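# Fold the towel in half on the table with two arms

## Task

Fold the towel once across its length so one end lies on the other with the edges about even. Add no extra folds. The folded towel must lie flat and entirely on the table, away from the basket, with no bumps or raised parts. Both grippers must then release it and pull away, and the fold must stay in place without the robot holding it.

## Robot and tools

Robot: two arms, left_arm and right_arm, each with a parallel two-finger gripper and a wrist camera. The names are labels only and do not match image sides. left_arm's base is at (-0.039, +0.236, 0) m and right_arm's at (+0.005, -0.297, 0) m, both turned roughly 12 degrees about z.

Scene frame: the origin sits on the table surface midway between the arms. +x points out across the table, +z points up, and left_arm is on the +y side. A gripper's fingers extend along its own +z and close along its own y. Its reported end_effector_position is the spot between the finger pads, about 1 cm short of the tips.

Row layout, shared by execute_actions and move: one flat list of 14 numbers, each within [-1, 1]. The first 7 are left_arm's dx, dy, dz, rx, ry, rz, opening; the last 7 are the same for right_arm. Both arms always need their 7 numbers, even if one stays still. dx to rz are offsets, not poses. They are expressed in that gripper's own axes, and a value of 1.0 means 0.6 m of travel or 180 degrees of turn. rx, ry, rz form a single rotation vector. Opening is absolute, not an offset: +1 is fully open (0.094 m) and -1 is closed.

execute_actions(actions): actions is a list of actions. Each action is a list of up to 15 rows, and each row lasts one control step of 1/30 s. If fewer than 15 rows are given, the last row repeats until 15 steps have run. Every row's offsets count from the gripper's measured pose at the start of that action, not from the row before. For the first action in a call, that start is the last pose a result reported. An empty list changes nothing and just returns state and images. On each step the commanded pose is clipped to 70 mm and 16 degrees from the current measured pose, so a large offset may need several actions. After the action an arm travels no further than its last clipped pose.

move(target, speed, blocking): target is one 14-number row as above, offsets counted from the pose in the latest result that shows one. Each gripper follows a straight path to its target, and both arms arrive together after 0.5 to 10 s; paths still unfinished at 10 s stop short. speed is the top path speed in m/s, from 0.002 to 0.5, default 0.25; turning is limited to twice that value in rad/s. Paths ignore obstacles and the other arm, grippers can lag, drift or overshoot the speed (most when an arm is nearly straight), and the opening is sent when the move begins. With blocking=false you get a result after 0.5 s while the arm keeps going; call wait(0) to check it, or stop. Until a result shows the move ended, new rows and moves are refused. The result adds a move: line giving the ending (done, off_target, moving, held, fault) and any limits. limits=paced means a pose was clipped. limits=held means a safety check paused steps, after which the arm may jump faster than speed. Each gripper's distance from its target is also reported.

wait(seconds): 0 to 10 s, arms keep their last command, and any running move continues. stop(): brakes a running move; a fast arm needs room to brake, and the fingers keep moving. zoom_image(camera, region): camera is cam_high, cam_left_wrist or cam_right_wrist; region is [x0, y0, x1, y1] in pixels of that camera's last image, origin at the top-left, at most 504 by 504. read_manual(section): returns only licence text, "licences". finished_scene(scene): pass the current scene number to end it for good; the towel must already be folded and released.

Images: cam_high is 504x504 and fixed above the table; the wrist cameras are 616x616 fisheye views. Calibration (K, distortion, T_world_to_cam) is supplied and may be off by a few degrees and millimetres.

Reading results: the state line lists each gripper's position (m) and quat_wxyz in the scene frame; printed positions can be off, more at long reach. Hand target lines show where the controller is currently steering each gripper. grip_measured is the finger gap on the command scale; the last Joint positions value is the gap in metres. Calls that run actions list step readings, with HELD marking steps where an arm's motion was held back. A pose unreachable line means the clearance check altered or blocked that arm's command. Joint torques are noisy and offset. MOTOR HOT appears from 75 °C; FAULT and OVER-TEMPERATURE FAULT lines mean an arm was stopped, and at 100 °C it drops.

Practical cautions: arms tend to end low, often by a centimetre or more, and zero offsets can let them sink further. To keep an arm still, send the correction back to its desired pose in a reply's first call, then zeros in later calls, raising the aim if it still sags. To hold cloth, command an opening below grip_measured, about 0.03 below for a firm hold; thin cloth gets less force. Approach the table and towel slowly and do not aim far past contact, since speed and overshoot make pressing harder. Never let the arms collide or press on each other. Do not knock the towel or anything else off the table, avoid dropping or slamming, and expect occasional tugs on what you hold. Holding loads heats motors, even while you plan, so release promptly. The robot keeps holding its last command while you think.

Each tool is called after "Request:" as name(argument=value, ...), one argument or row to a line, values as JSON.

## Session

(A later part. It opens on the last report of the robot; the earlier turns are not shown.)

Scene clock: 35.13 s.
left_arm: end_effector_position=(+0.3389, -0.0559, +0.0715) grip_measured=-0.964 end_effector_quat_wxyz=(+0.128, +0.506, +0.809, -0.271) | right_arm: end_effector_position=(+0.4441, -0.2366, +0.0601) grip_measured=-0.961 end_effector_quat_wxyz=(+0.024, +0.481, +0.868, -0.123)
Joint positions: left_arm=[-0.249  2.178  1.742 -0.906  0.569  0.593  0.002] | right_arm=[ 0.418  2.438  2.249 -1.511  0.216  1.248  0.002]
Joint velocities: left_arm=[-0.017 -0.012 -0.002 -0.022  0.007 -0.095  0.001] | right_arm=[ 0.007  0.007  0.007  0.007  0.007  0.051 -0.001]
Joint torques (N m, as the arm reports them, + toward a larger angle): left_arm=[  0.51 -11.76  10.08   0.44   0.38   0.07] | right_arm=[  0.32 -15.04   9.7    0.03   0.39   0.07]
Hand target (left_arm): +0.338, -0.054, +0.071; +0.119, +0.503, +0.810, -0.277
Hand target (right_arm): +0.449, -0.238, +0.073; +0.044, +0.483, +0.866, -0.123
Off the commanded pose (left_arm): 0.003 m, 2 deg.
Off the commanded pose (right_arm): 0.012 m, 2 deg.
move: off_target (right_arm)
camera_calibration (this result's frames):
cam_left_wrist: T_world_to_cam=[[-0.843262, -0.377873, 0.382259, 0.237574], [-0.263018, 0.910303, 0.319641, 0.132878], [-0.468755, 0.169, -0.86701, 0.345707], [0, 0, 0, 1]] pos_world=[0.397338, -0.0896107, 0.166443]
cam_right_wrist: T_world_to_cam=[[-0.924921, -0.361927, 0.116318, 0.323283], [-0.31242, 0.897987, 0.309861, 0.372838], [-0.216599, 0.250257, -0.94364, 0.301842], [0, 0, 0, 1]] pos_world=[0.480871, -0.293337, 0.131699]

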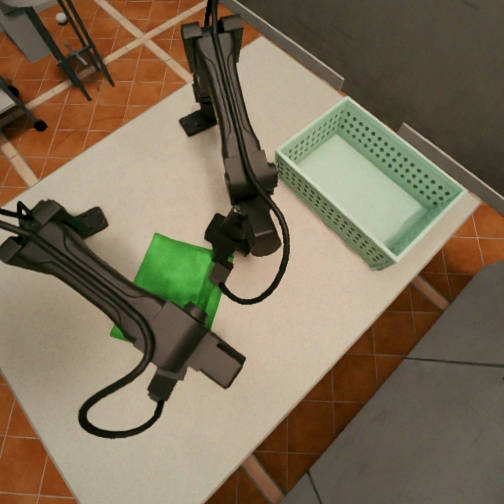

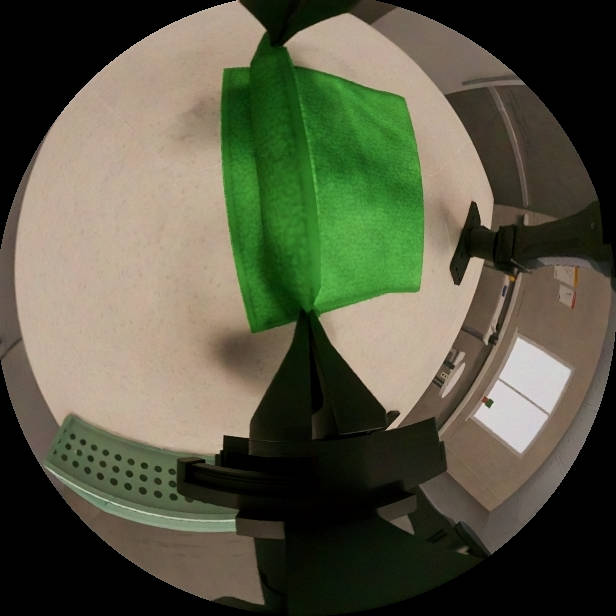

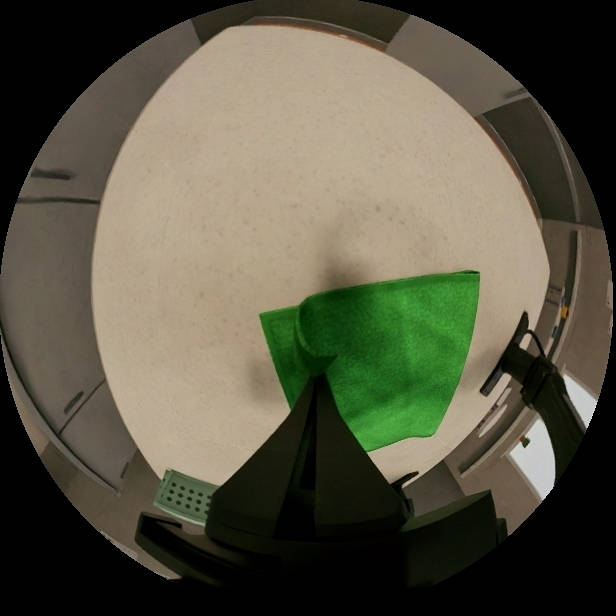

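Request:
move(
  target=[0,-0.07,0.02,0.06,0,0,-1,0,-0.07,-0.005,0.03,0,0,-1],
  speed=0.08,
)

Request:
zoom_image(
  camera="cam_high",
  region=[70,190,290,410],
)

Scene clock: 38.20 s.
left_arm: end_effector_position=(+0.3099, -0.0730, +0.0824) grip_measured=-0.964 end_effector_quat_wxyz=(+0.102, +0.513, +0.784, -0.335) | right_arm: end_effector_position=(+0.4146, -0.2481, +0.0594) grip_measured=-0.961 end_effector_quat_wxyz=(-0.003, +0.478, +0.865, -0.154)
Joint positions: left_arm=[-0.269  2.178  1.742 -0.97   0.699  0.622  0.002] | right_arm=[ 0.41   2.374  2.117 -1.526  0.226  1.249  0.002]
Joint velocities: left_arm=[ 0.007 -0.007  0.002 -0.007 -0.037  0.022  0.001] | right_arm=[-0.007 -0.002  0.002  0.037  0.007 -0.007 -0.001]
Joint torques (N m, as the arm reports them, + toward a larger angle): left_arm=[ -0.77 -10.65   8.71   0.36   0.48   0.07] | right_arm=[ -0.79 -16.96   4.84  -0.17   0.34   0.05]
Hand target (left_arm): +0.301, -0.077, +0.075; +0.081, +0.515, +0.780, -0.346
Hand target (right_arm): +0.409, -0.257, +0.070; +0.002, +0.482, +0.861, -0.163
Off the commanded pose (left_arm): 0.013 m, 3 deg.
Off the commanded pose (right_arm): 0.016 m, 1 deg.
move: off_target (left_arm, right_arm)
camera_calibration (this result's frames):
cam_left_wrist: T_world_to_cam=[[-0.823435, -0.280941, 0.492978, 0.194354], [-0.170559, 0.951193, 0.257182, 0.116757], [-0.54117, 0.127691, -0.831162, 0.360924], [0, 0, 0, 1]] pos_world=[0.375273, -0.102543, 0.174147]
cam_right_wrist: T_world_to_cam=[[-0.914571, -0.352128, 0.198911, 0.28522], [-0.282726, 0.908366, 0.30812, 0.364563], [-0.289182, 0.22556, -0.930321, 0.320865], [0, 0, 0, 1]] pos_world=[0.456713, -0.303097, 0.129445]

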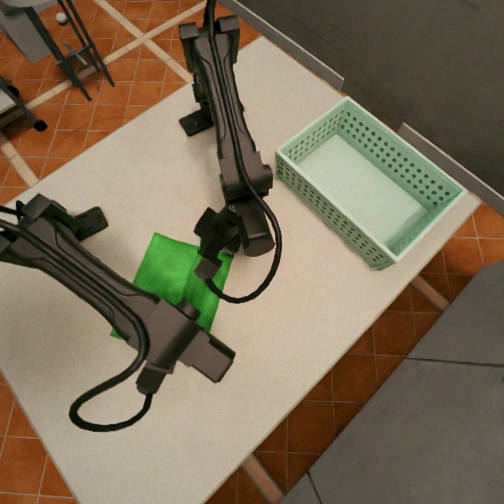

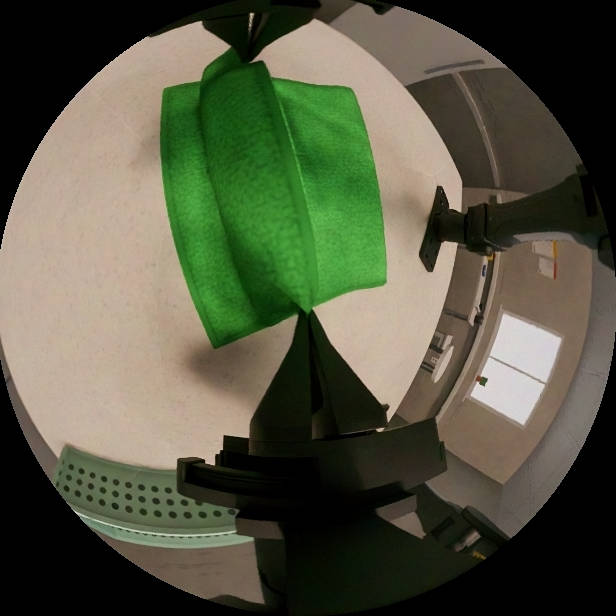

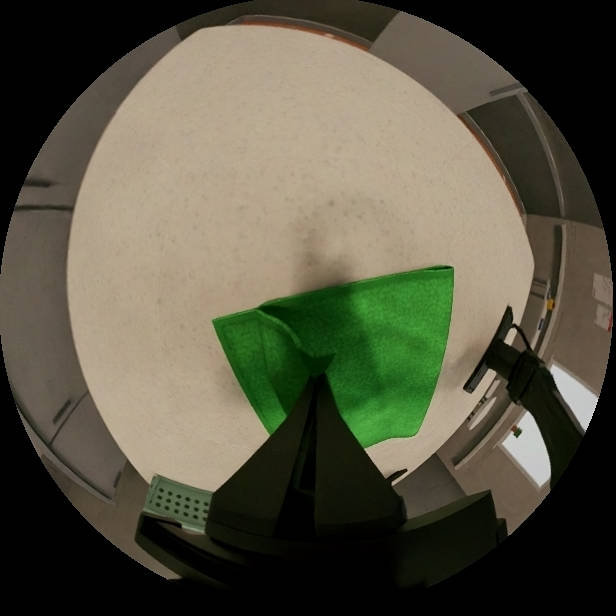

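Region (70, 190, 290, 410) of cam_high's 504x504 image, scaled by 2.291, with more detail than that image has.

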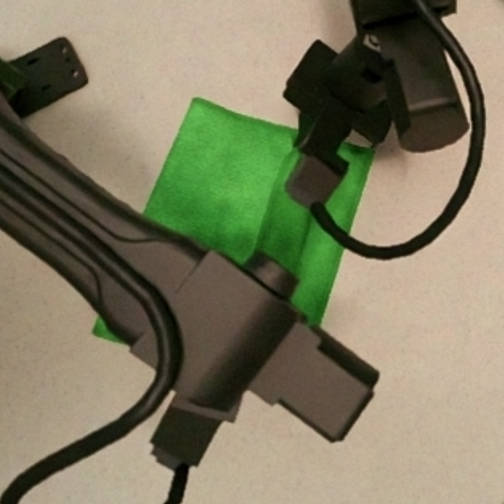

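Request:
move(
  target=[-0.065,-0.375,0.058,-0.16,0,0,-1,-0.017,-0.39,-0.08,-0.11,0,0,-1],
  speed=0.15,
)

Scene clock: 42.47 s.
left_arm: end_effector_position=(+0.1256, -0.1810, +0.1716) grip_measured=-0.964 end_effector_quat_wxyz=(+0.233, +0.473, +0.838, -0.142) | right_arm: end_effector_position=(+0.2405, -0.3584, +0.1666) grip_measured=-0.961 end_effector_quat_wxyz=(+0.077, +0.471, +0.879, +0.007)
Joint positions: left_arm=[-1.024  1.75   1.53  -0.805 -0.089 -0.18   0.002] | right_arm=[-0.044  1.325  1.234 -1.326  0.024  0.743  0.002]
Joint velocities: left_arm=[ 0.002 -0.002  0.017 -0.037  0.037  0.051 -0.001] | right_arm=[-0.017  0.012  0.002  0.007 -0.037  0.022 -0.   ]
Joint torques (N m, as the arm reports them, + toward a larger angle): left_arm=[-0.23 -8.35 10.92  0.94 -0.13 -0.04] | right_arm=[-0.75 -5.99  5.59  0.67  0.08 -0.09]
Hand target (left_arm): +0.125, -0.179, +0.169; +0.225, +0.473, +0.842, -0.130
Hand target (right_arm): +0.235, -0.360, +0.166; +0.075, +0.472, +0.878, +0.004
Off the commanded pose (left_arm): 0.002 m, 2 deg.
Off the commanded pose (right_arm): 0.007 m, 1 deg.
move: done
camera_calibration (this result's frames):
cam_left_wrist: T_world_to_cam=[[-0.829356, -0.550074, 0.097914, -0.0119879], [-0.500019, 0.808929, 0.309217, 0.17188], [-0.249298, 0.207492, -0.945938, 0.346535], [0, 0, 0, 1]] pos_world=[0.162391, -0.217536, 0.275826]
cam_right_wrist: T_world_to_cam=[[-0.903046, -0.402766, -0.149294, 0.1029], [-0.428348, 0.818468, 0.38292, 0.37288], [-0.0320351, 0.409744, -0.911638, 0.396157], [0, 0, 0, 1]] pos_world=[0.265337, -0.426069, 0.23373]

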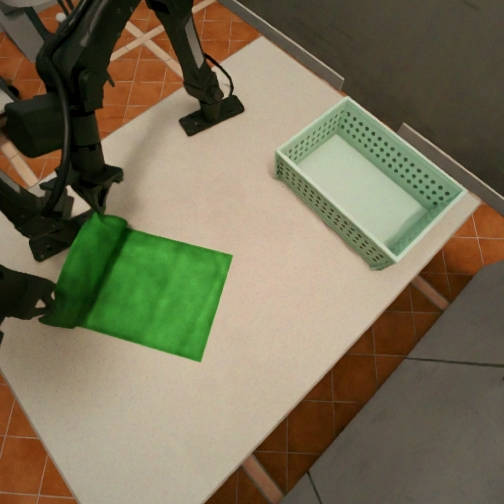

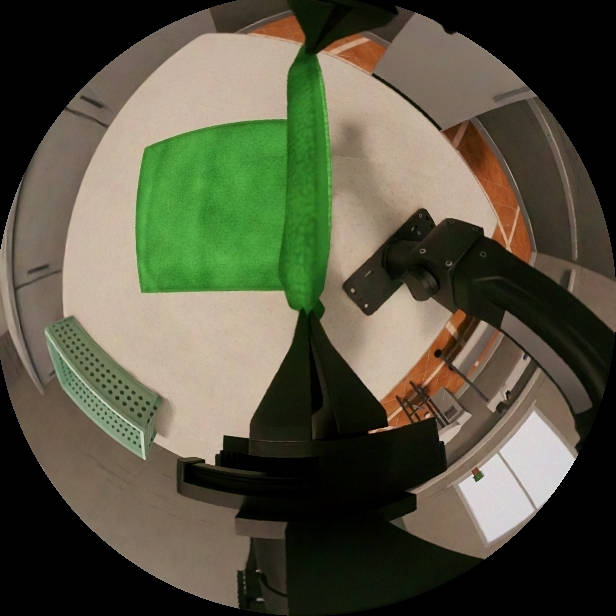

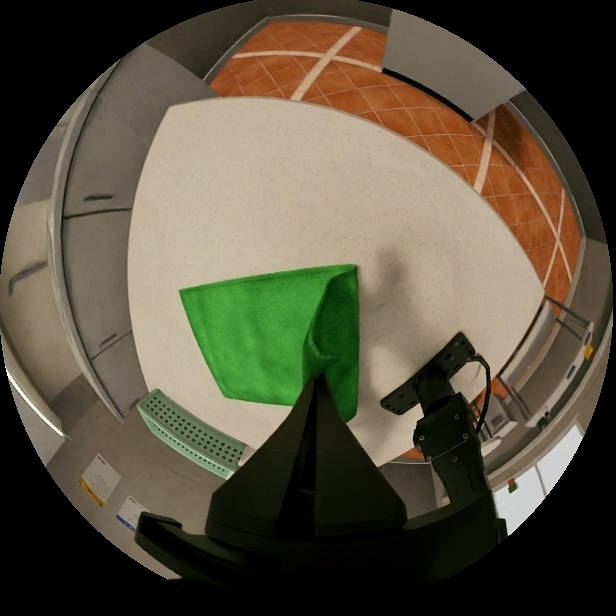

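Request:
move(
  target=[0.088,0.328,0.139,0.17,0,0,-1,0,0.306,0.19,0.11,0,0,-1],
  speed=0.12,
)

Scene clock: 46.67 s.
left_arm: end_effector_position=(+0.2935, -0.0815, +0.0705) grip_measured=-0.964 end_effector_quat_wxyz=(+0.113, +0.519, +0.772, -0.350) | right_arm: end_effector_position=(+0.4013, -0.2626, +0.0586) grip_measured=-0.961 end_effector_quat_wxyz=(-0.022, +0.476, +0.867, -0.148)
Joint positions: left_arm=[-0.294  2.137  1.607 -0.838  0.731  0.604  0.002] | right_arm=[ 0.371  2.316  2.014 -1.493  0.203  1.202  0.002]
Joint velocities: left_arm=[-0.017 -0.002 -0.007 -0.022 -0.081 -0.037 -0.001] | right_arm=[-0.012  0.017 -0.002 -0.066 -0.022  0.007  0.   ]
Joint torques (N m, as the arm reports them, + toward a larger angle): left_arm=[  0.37 -11.18   9.83   0.36   0.46   0.08] | right_arm=[  0.22 -14.2    9.56  -0.18   0.39   0.11]
Hand target (left_arm): +0.292, -0.081, +0.071; +0.102, +0.517, +0.771, -0.358
Hand target (right_arm): +0.408, -0.264, +0.072; -0.001, +0.478, +0.865, -0.150
Off the commanded pose (left_arm): 0.002 m, 2 deg.
Off the commanded pose (right_arm): 0.013 m, 2 deg.
move: off_target (right_arm)
camera_calibration (this result's frames):
cam_left_wrist: T_world_to_cam=[[-0.831525, -0.245897, 0.498098, 0.189165], [-0.156046, 0.96398, 0.215386, 0.124848], [-0.53312, 0.101373, -0.839945, 0.339343], [0, 0, 0, 1]] pos_world=[0.357687, -0.108236, 0.163916]
cam_right_wrist: T_world_to_cam=[[-0.908703, -0.35828, 0.214229, 0.263194], [-0.274186, 0.899237, 0.340875, 0.366464], [-0.314771, 0.251016, -0.915374, 0.335597], [0, 0, 0, 1]] pos_world=[0.445281, -0.319481, 0.125895]

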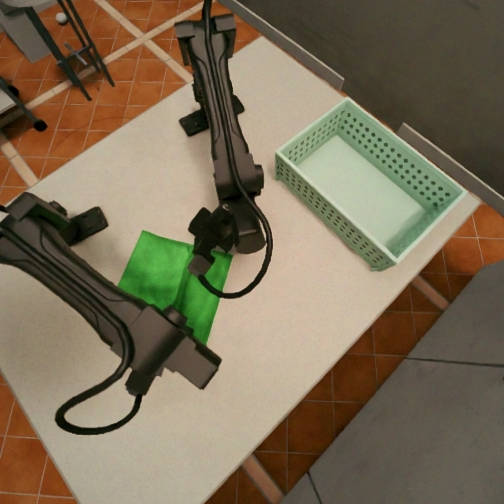

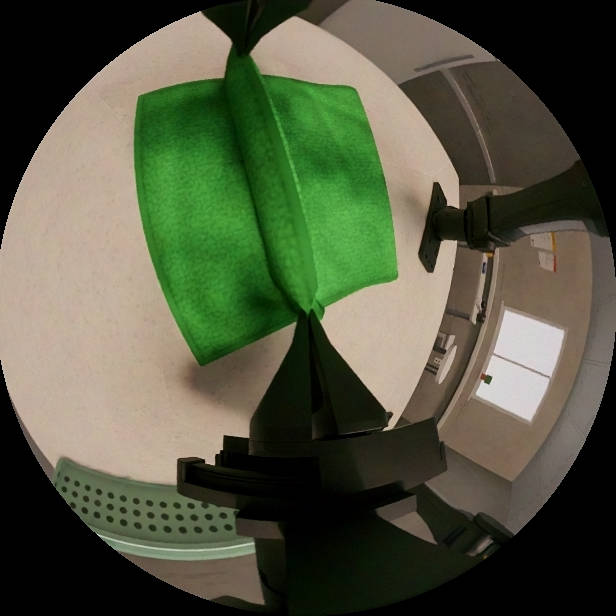

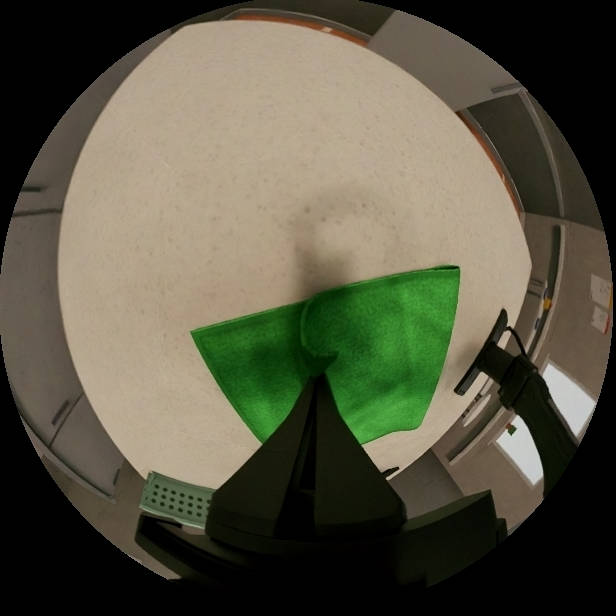

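Request:
move(
  target=[0.005,0.065,0.005,0,0,0,-1,0,0.075,0,0,0,0,-1],
  speed=0.1,
)

Request:
move(
  target=[-0.01,0.07,-0.04,0,0,0,-0.5,0,0.08,-0.045,-0.05,0,0,-0.5],
  speed=0.15,
)

Scene clock: 48.43 s.
left_arm: end_effector_position=(+0.3242, -0.0741, +0.0503) grip_measured=-0.964 end_effector_quat_wxyz=(+0.117, +0.520, +0.772, -0.346) | right_arm: end_effector_position=(+0.4336, -0.2422, +0.0334) grip_measured=-0.961 end_effector_quat_wxyz=(-0.022, +0.473, +0.869, -0.144)
Joint positions: left_arm=[-0.248  2.252  1.716 -0.861  0.732  0.662  0.002] | right_arm=[ 0.4    2.51   2.263 -1.547  0.19   1.221  0.002]
Joint velocities: left_arm=[-0.012  0.012  0.002 -0.066 -0.037  0.066  0.001] | right_arm=[-0.002  0.012 -0.002 -0.051 -0.022 -0.022  0.   ]
Joint torques (N m, as the arm reports them, + toward a larger angle): left_arm=[  0.38 -12.05   9.82   0.43   0.41   0.08] | right_arm=[  0.38 -15.5    9.46  -0.23   0.17   0.08]
Hand target (left_arm): +0.326, -0.073, +0.050; +0.113, +0.519, +0.772, -0.350
Hand target (right_arm): +0.438, -0.240, +0.046; -0.010, +0.475, +0.869, -0.139
Off the commanded pose (left_arm): 0.002 m, 1 deg.
Off the commanded pose (right_arm): 0.014 m, 1 deg.
joint sent to its limit (right arm) — the command would take joint 4 (wrist pitch) past its lower limit, so that joint was sent only as far as its limit.
move: off_target (right_arm)
camera_calibration (this result's frames):
cam_left_wrist: T_world_to_cam=[[-0.836456, -0.24987, 0.487757, 0.22837], [-0.161994, 0.962971, 0.215511, 0.128758], [-0.523545, 0.101252, -0.84596, 0.335135], [0, 0, 0, 1]] pos_world=[0.387338, -0.100861, 0.144372]
cam_right_wrist: T_world_to_cam=[[-0.906391, -0.366992, 0.20922, 0.302293], [-0.281812, 0.894245, 0.347717, 0.36742], [-0.314703, 0.256207, -0.913958, 0.318755], [0, 0, 0, 1]] pos_world=[0.477852, -0.299291, 0.100325]

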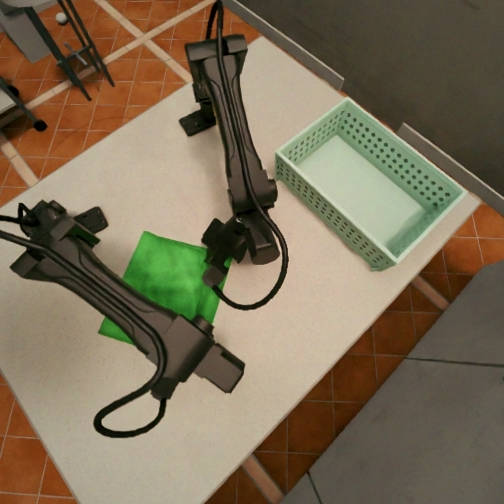

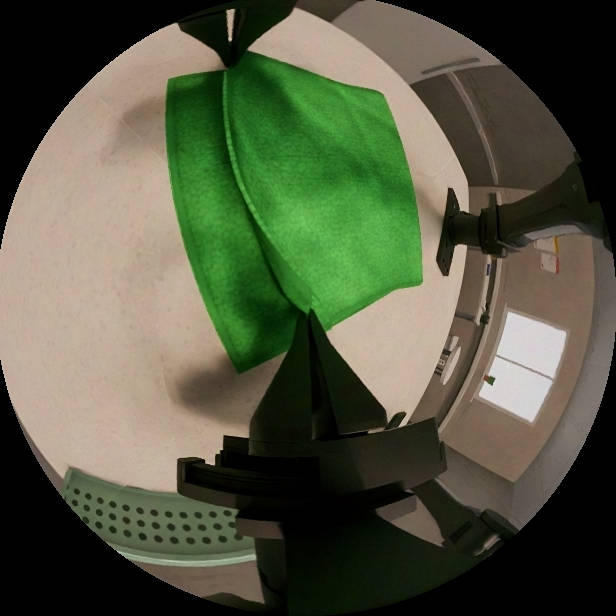

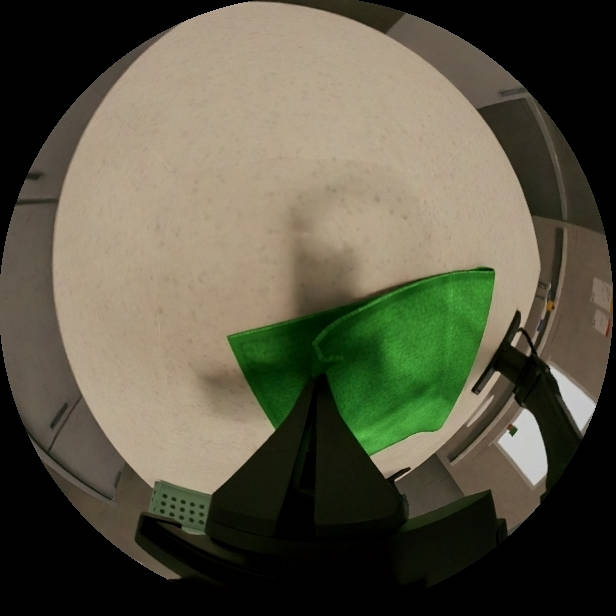

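Scene clock: 49.53 s.
left_arm: end_effector_position=(+0.3673, -0.0544, +0.0562) grip_measured=-0.503 end_effector_quat_wxyz=(+0.124, +0.521, +0.773, -0.340) | right_arm: end_effector_position=(+0.4743, -0.2147, +0.0338) grip_measured=-0.502 end_effector_quat_wxyz=(+0.007, +0.475, +0.876, -0.081)
Joint positions: left_arm=[-0.173  2.383  1.972 -1.036  0.732  0.758  0.023] | right_arm=[ 0.417  2.625  2.507 -1.549  0.131  1.221  0.023]
Joint velocities: left_arm=[-0.017  0.012 -0.017 -0.11  -0.037  0.007 -0.   ] | right_arm=[ 0.007 -0.017 -0.012  0.037 -0.037 -0.007  0.001]
Joint torques (N m, as the arm reports them, + toward a larger angle): left_arm=[  0.4  -12.69   9.98   0.35   0.45   0.04] | right_arm=[  0.44 -16.22   9.53   0.03   0.11  -0.01]
Hand target (left_arm): +0.368, -0.053, +0.054; +0.118, +0.519, +0.772, -0.346
Hand target (right_arm): +0.477, -0.211, +0.046; +0.017, +0.473, +0.878, -0.074
Off the commanded pose (left_arm): 0.003 m, 1 deg.
Off the commanded pose (right_arm): 0.013 m, 1 deg.
joint sent to its limit (right arm) — the command would take joint 4 (wrist pitch) past its lower limit, so that joint was sent only as far as its limit.
move: off_target (right_arm)
camera_calibration (this result's frames):
cam_left_wrist: T_world_to_cam=[[-0.843861, -0.255201, 0.471986, 0.269845], [-0.169816, 0.961458, 0.216244, 0.118196], [-0.50898, 0.102329, -0.854674, 0.355925], [0, 0, 0, 1]] pos_world=[0.428942, -0.0811976, 0.151278]
cam_right_wrist: T_world_to_cam=[[-0.919435, -0.38597, 0.0752728, 0.355881], [-0.329665, 0.86089, 0.387544, 0.368399], [-0.214382, 0.331507, -0.918773, 0.293665], [0, 0, 0, 1]] pos_world=[0.511614, -0.277144, 0.100253]

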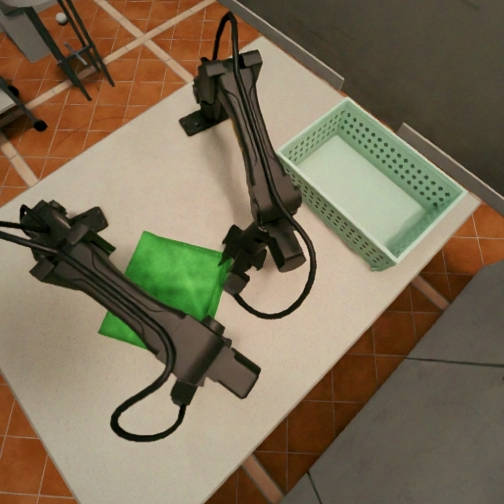

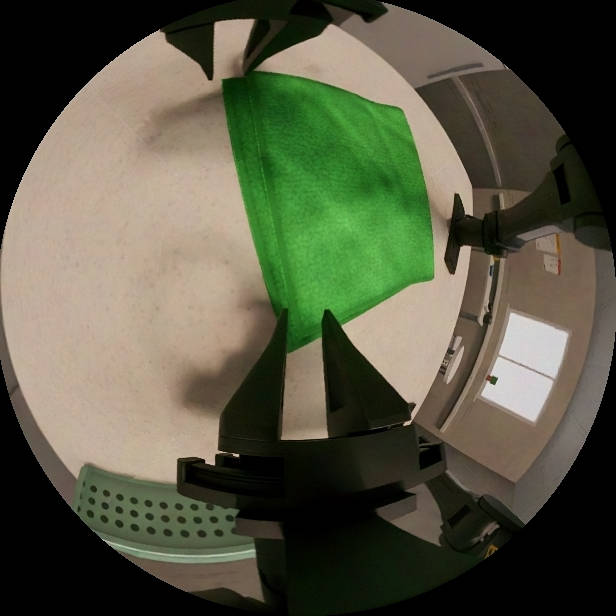

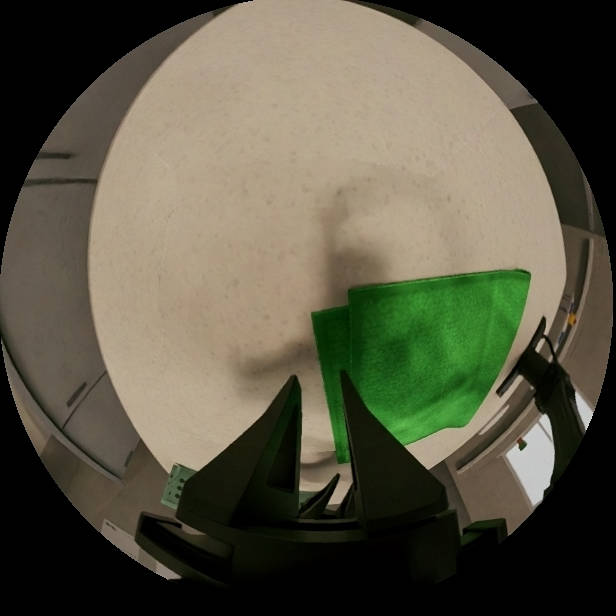

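Request:
move(
  target=[0.23,-0.34,-0.21,-0.15,0,0,-0.5,-0.23,-0.6,-0.16,-0.06,-0.08,0,-0.5],
  speed=0.3,
)

Request:
zoom_image(
  camera="cam_high",
  region=[80,210,260,390],
)

Scene clock: 54.13 s.
left_arm: end_effector_position=(+0.1577, +0.0779, +0.1622) grip_measured=-0.503 end_effector_quat_wxyz=(+0.261, +0.477, +0.826, -0.149) | right_arm: end_effector_position=(+0.2546, -0.5057, +0.1738) grip_measured=-0.502 end_effector_quat_wxyz=(+0.141, +0.464, +0.873, -0.042)
Joint positions: left_arm=[-0.245  0.991  0.868 -0.922  0.324  0.507  0.023] | right_arm=[-0.488  1.506  1.383 -1.155  0.026  0.289  0.023]
Joint velocities: left_arm=[-0.012  0.007 -0.012  0.095  0.007 -0.051 -0.001] | right_arm=[-0.012  0.002 -0.022  0.022 -0.037 -0.007 -0.001]
Joint torques (N m, as the arm reports them, + toward a larger angle): left_arm=[-0.72 -3.22  6.17  0.96  0.12 -0.04] | right_arm=[-0.31 -8.21  7.92  1.08 -0.01 -0.07]
Hand target (left_arm): +0.147, +0.081, +0.153; +0.241, +0.479, +0.831, -0.150
Hand target (right_arm): +0.257, -0.508, +0.183; +0.159, +0.460, +0.872, -0.043
Off the commanded pose (left_arm): 0.013 m, 2 deg.
Off the commanded pose (right_arm): 0.016 m, 3 deg.
move: off_target (left_arm, right_arm)
camera_calibration (this result's frames):
cam_left_wrist: T_world_to_cam=[[-0.840867, -0.535324, 0.0798215, 0.161582], [-0.502383, 0.826834, 0.252897, -0.010501], [-0.201381, 0.172552, -0.964195, 0.290051], [0, 0, 0, 1]] pos_world=[0.189004, 0.0451324, 0.269424]
cam_right_wrist: T_world_to_cam=[[-0.893761, -0.423325, -0.148283, 0.0444218], [-0.447496, 0.864121, 0.230308, 0.551178], [0.0306393, 0.272197, -0.961754, 0.386727], [0, 0, 0, 1]] pos_world=[0.274503, -0.562745, 0.251582]

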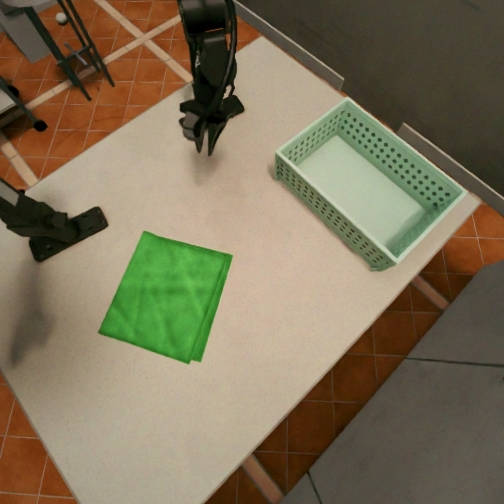

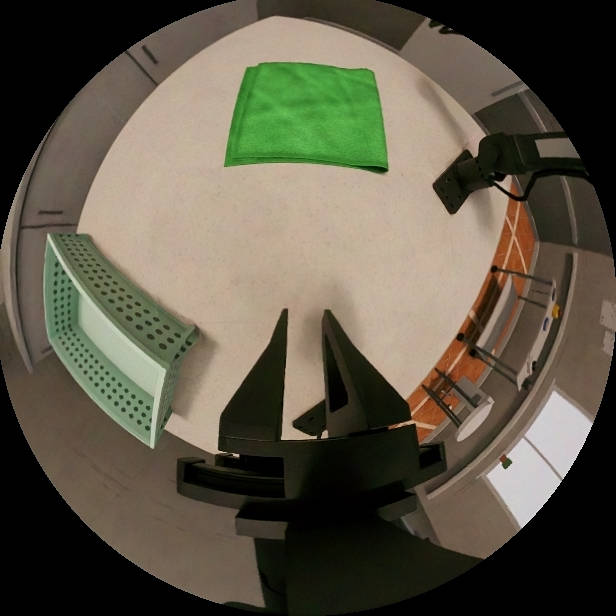

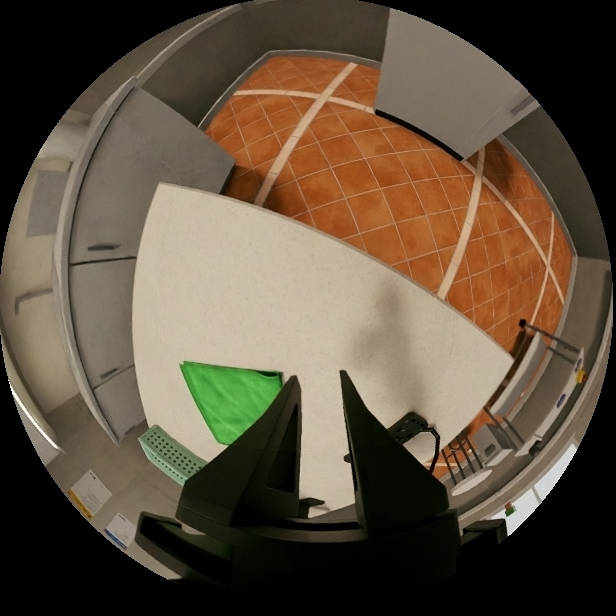

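Region (80, 210, 260, 390) of cam_high's 504x504 image, scaled by 2.800, with more detail than that image has.

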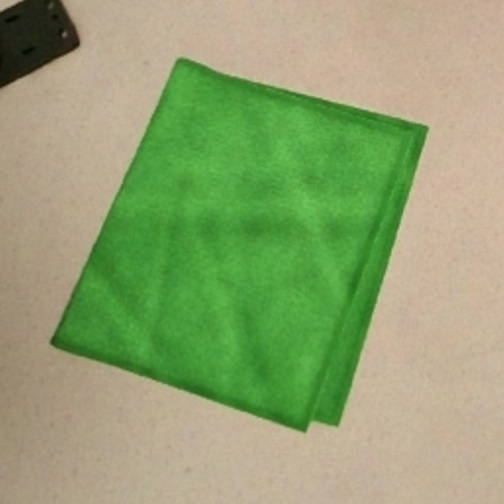

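Request:
finished_scene(
  scene=1,
)

The scene is finished: the task was done.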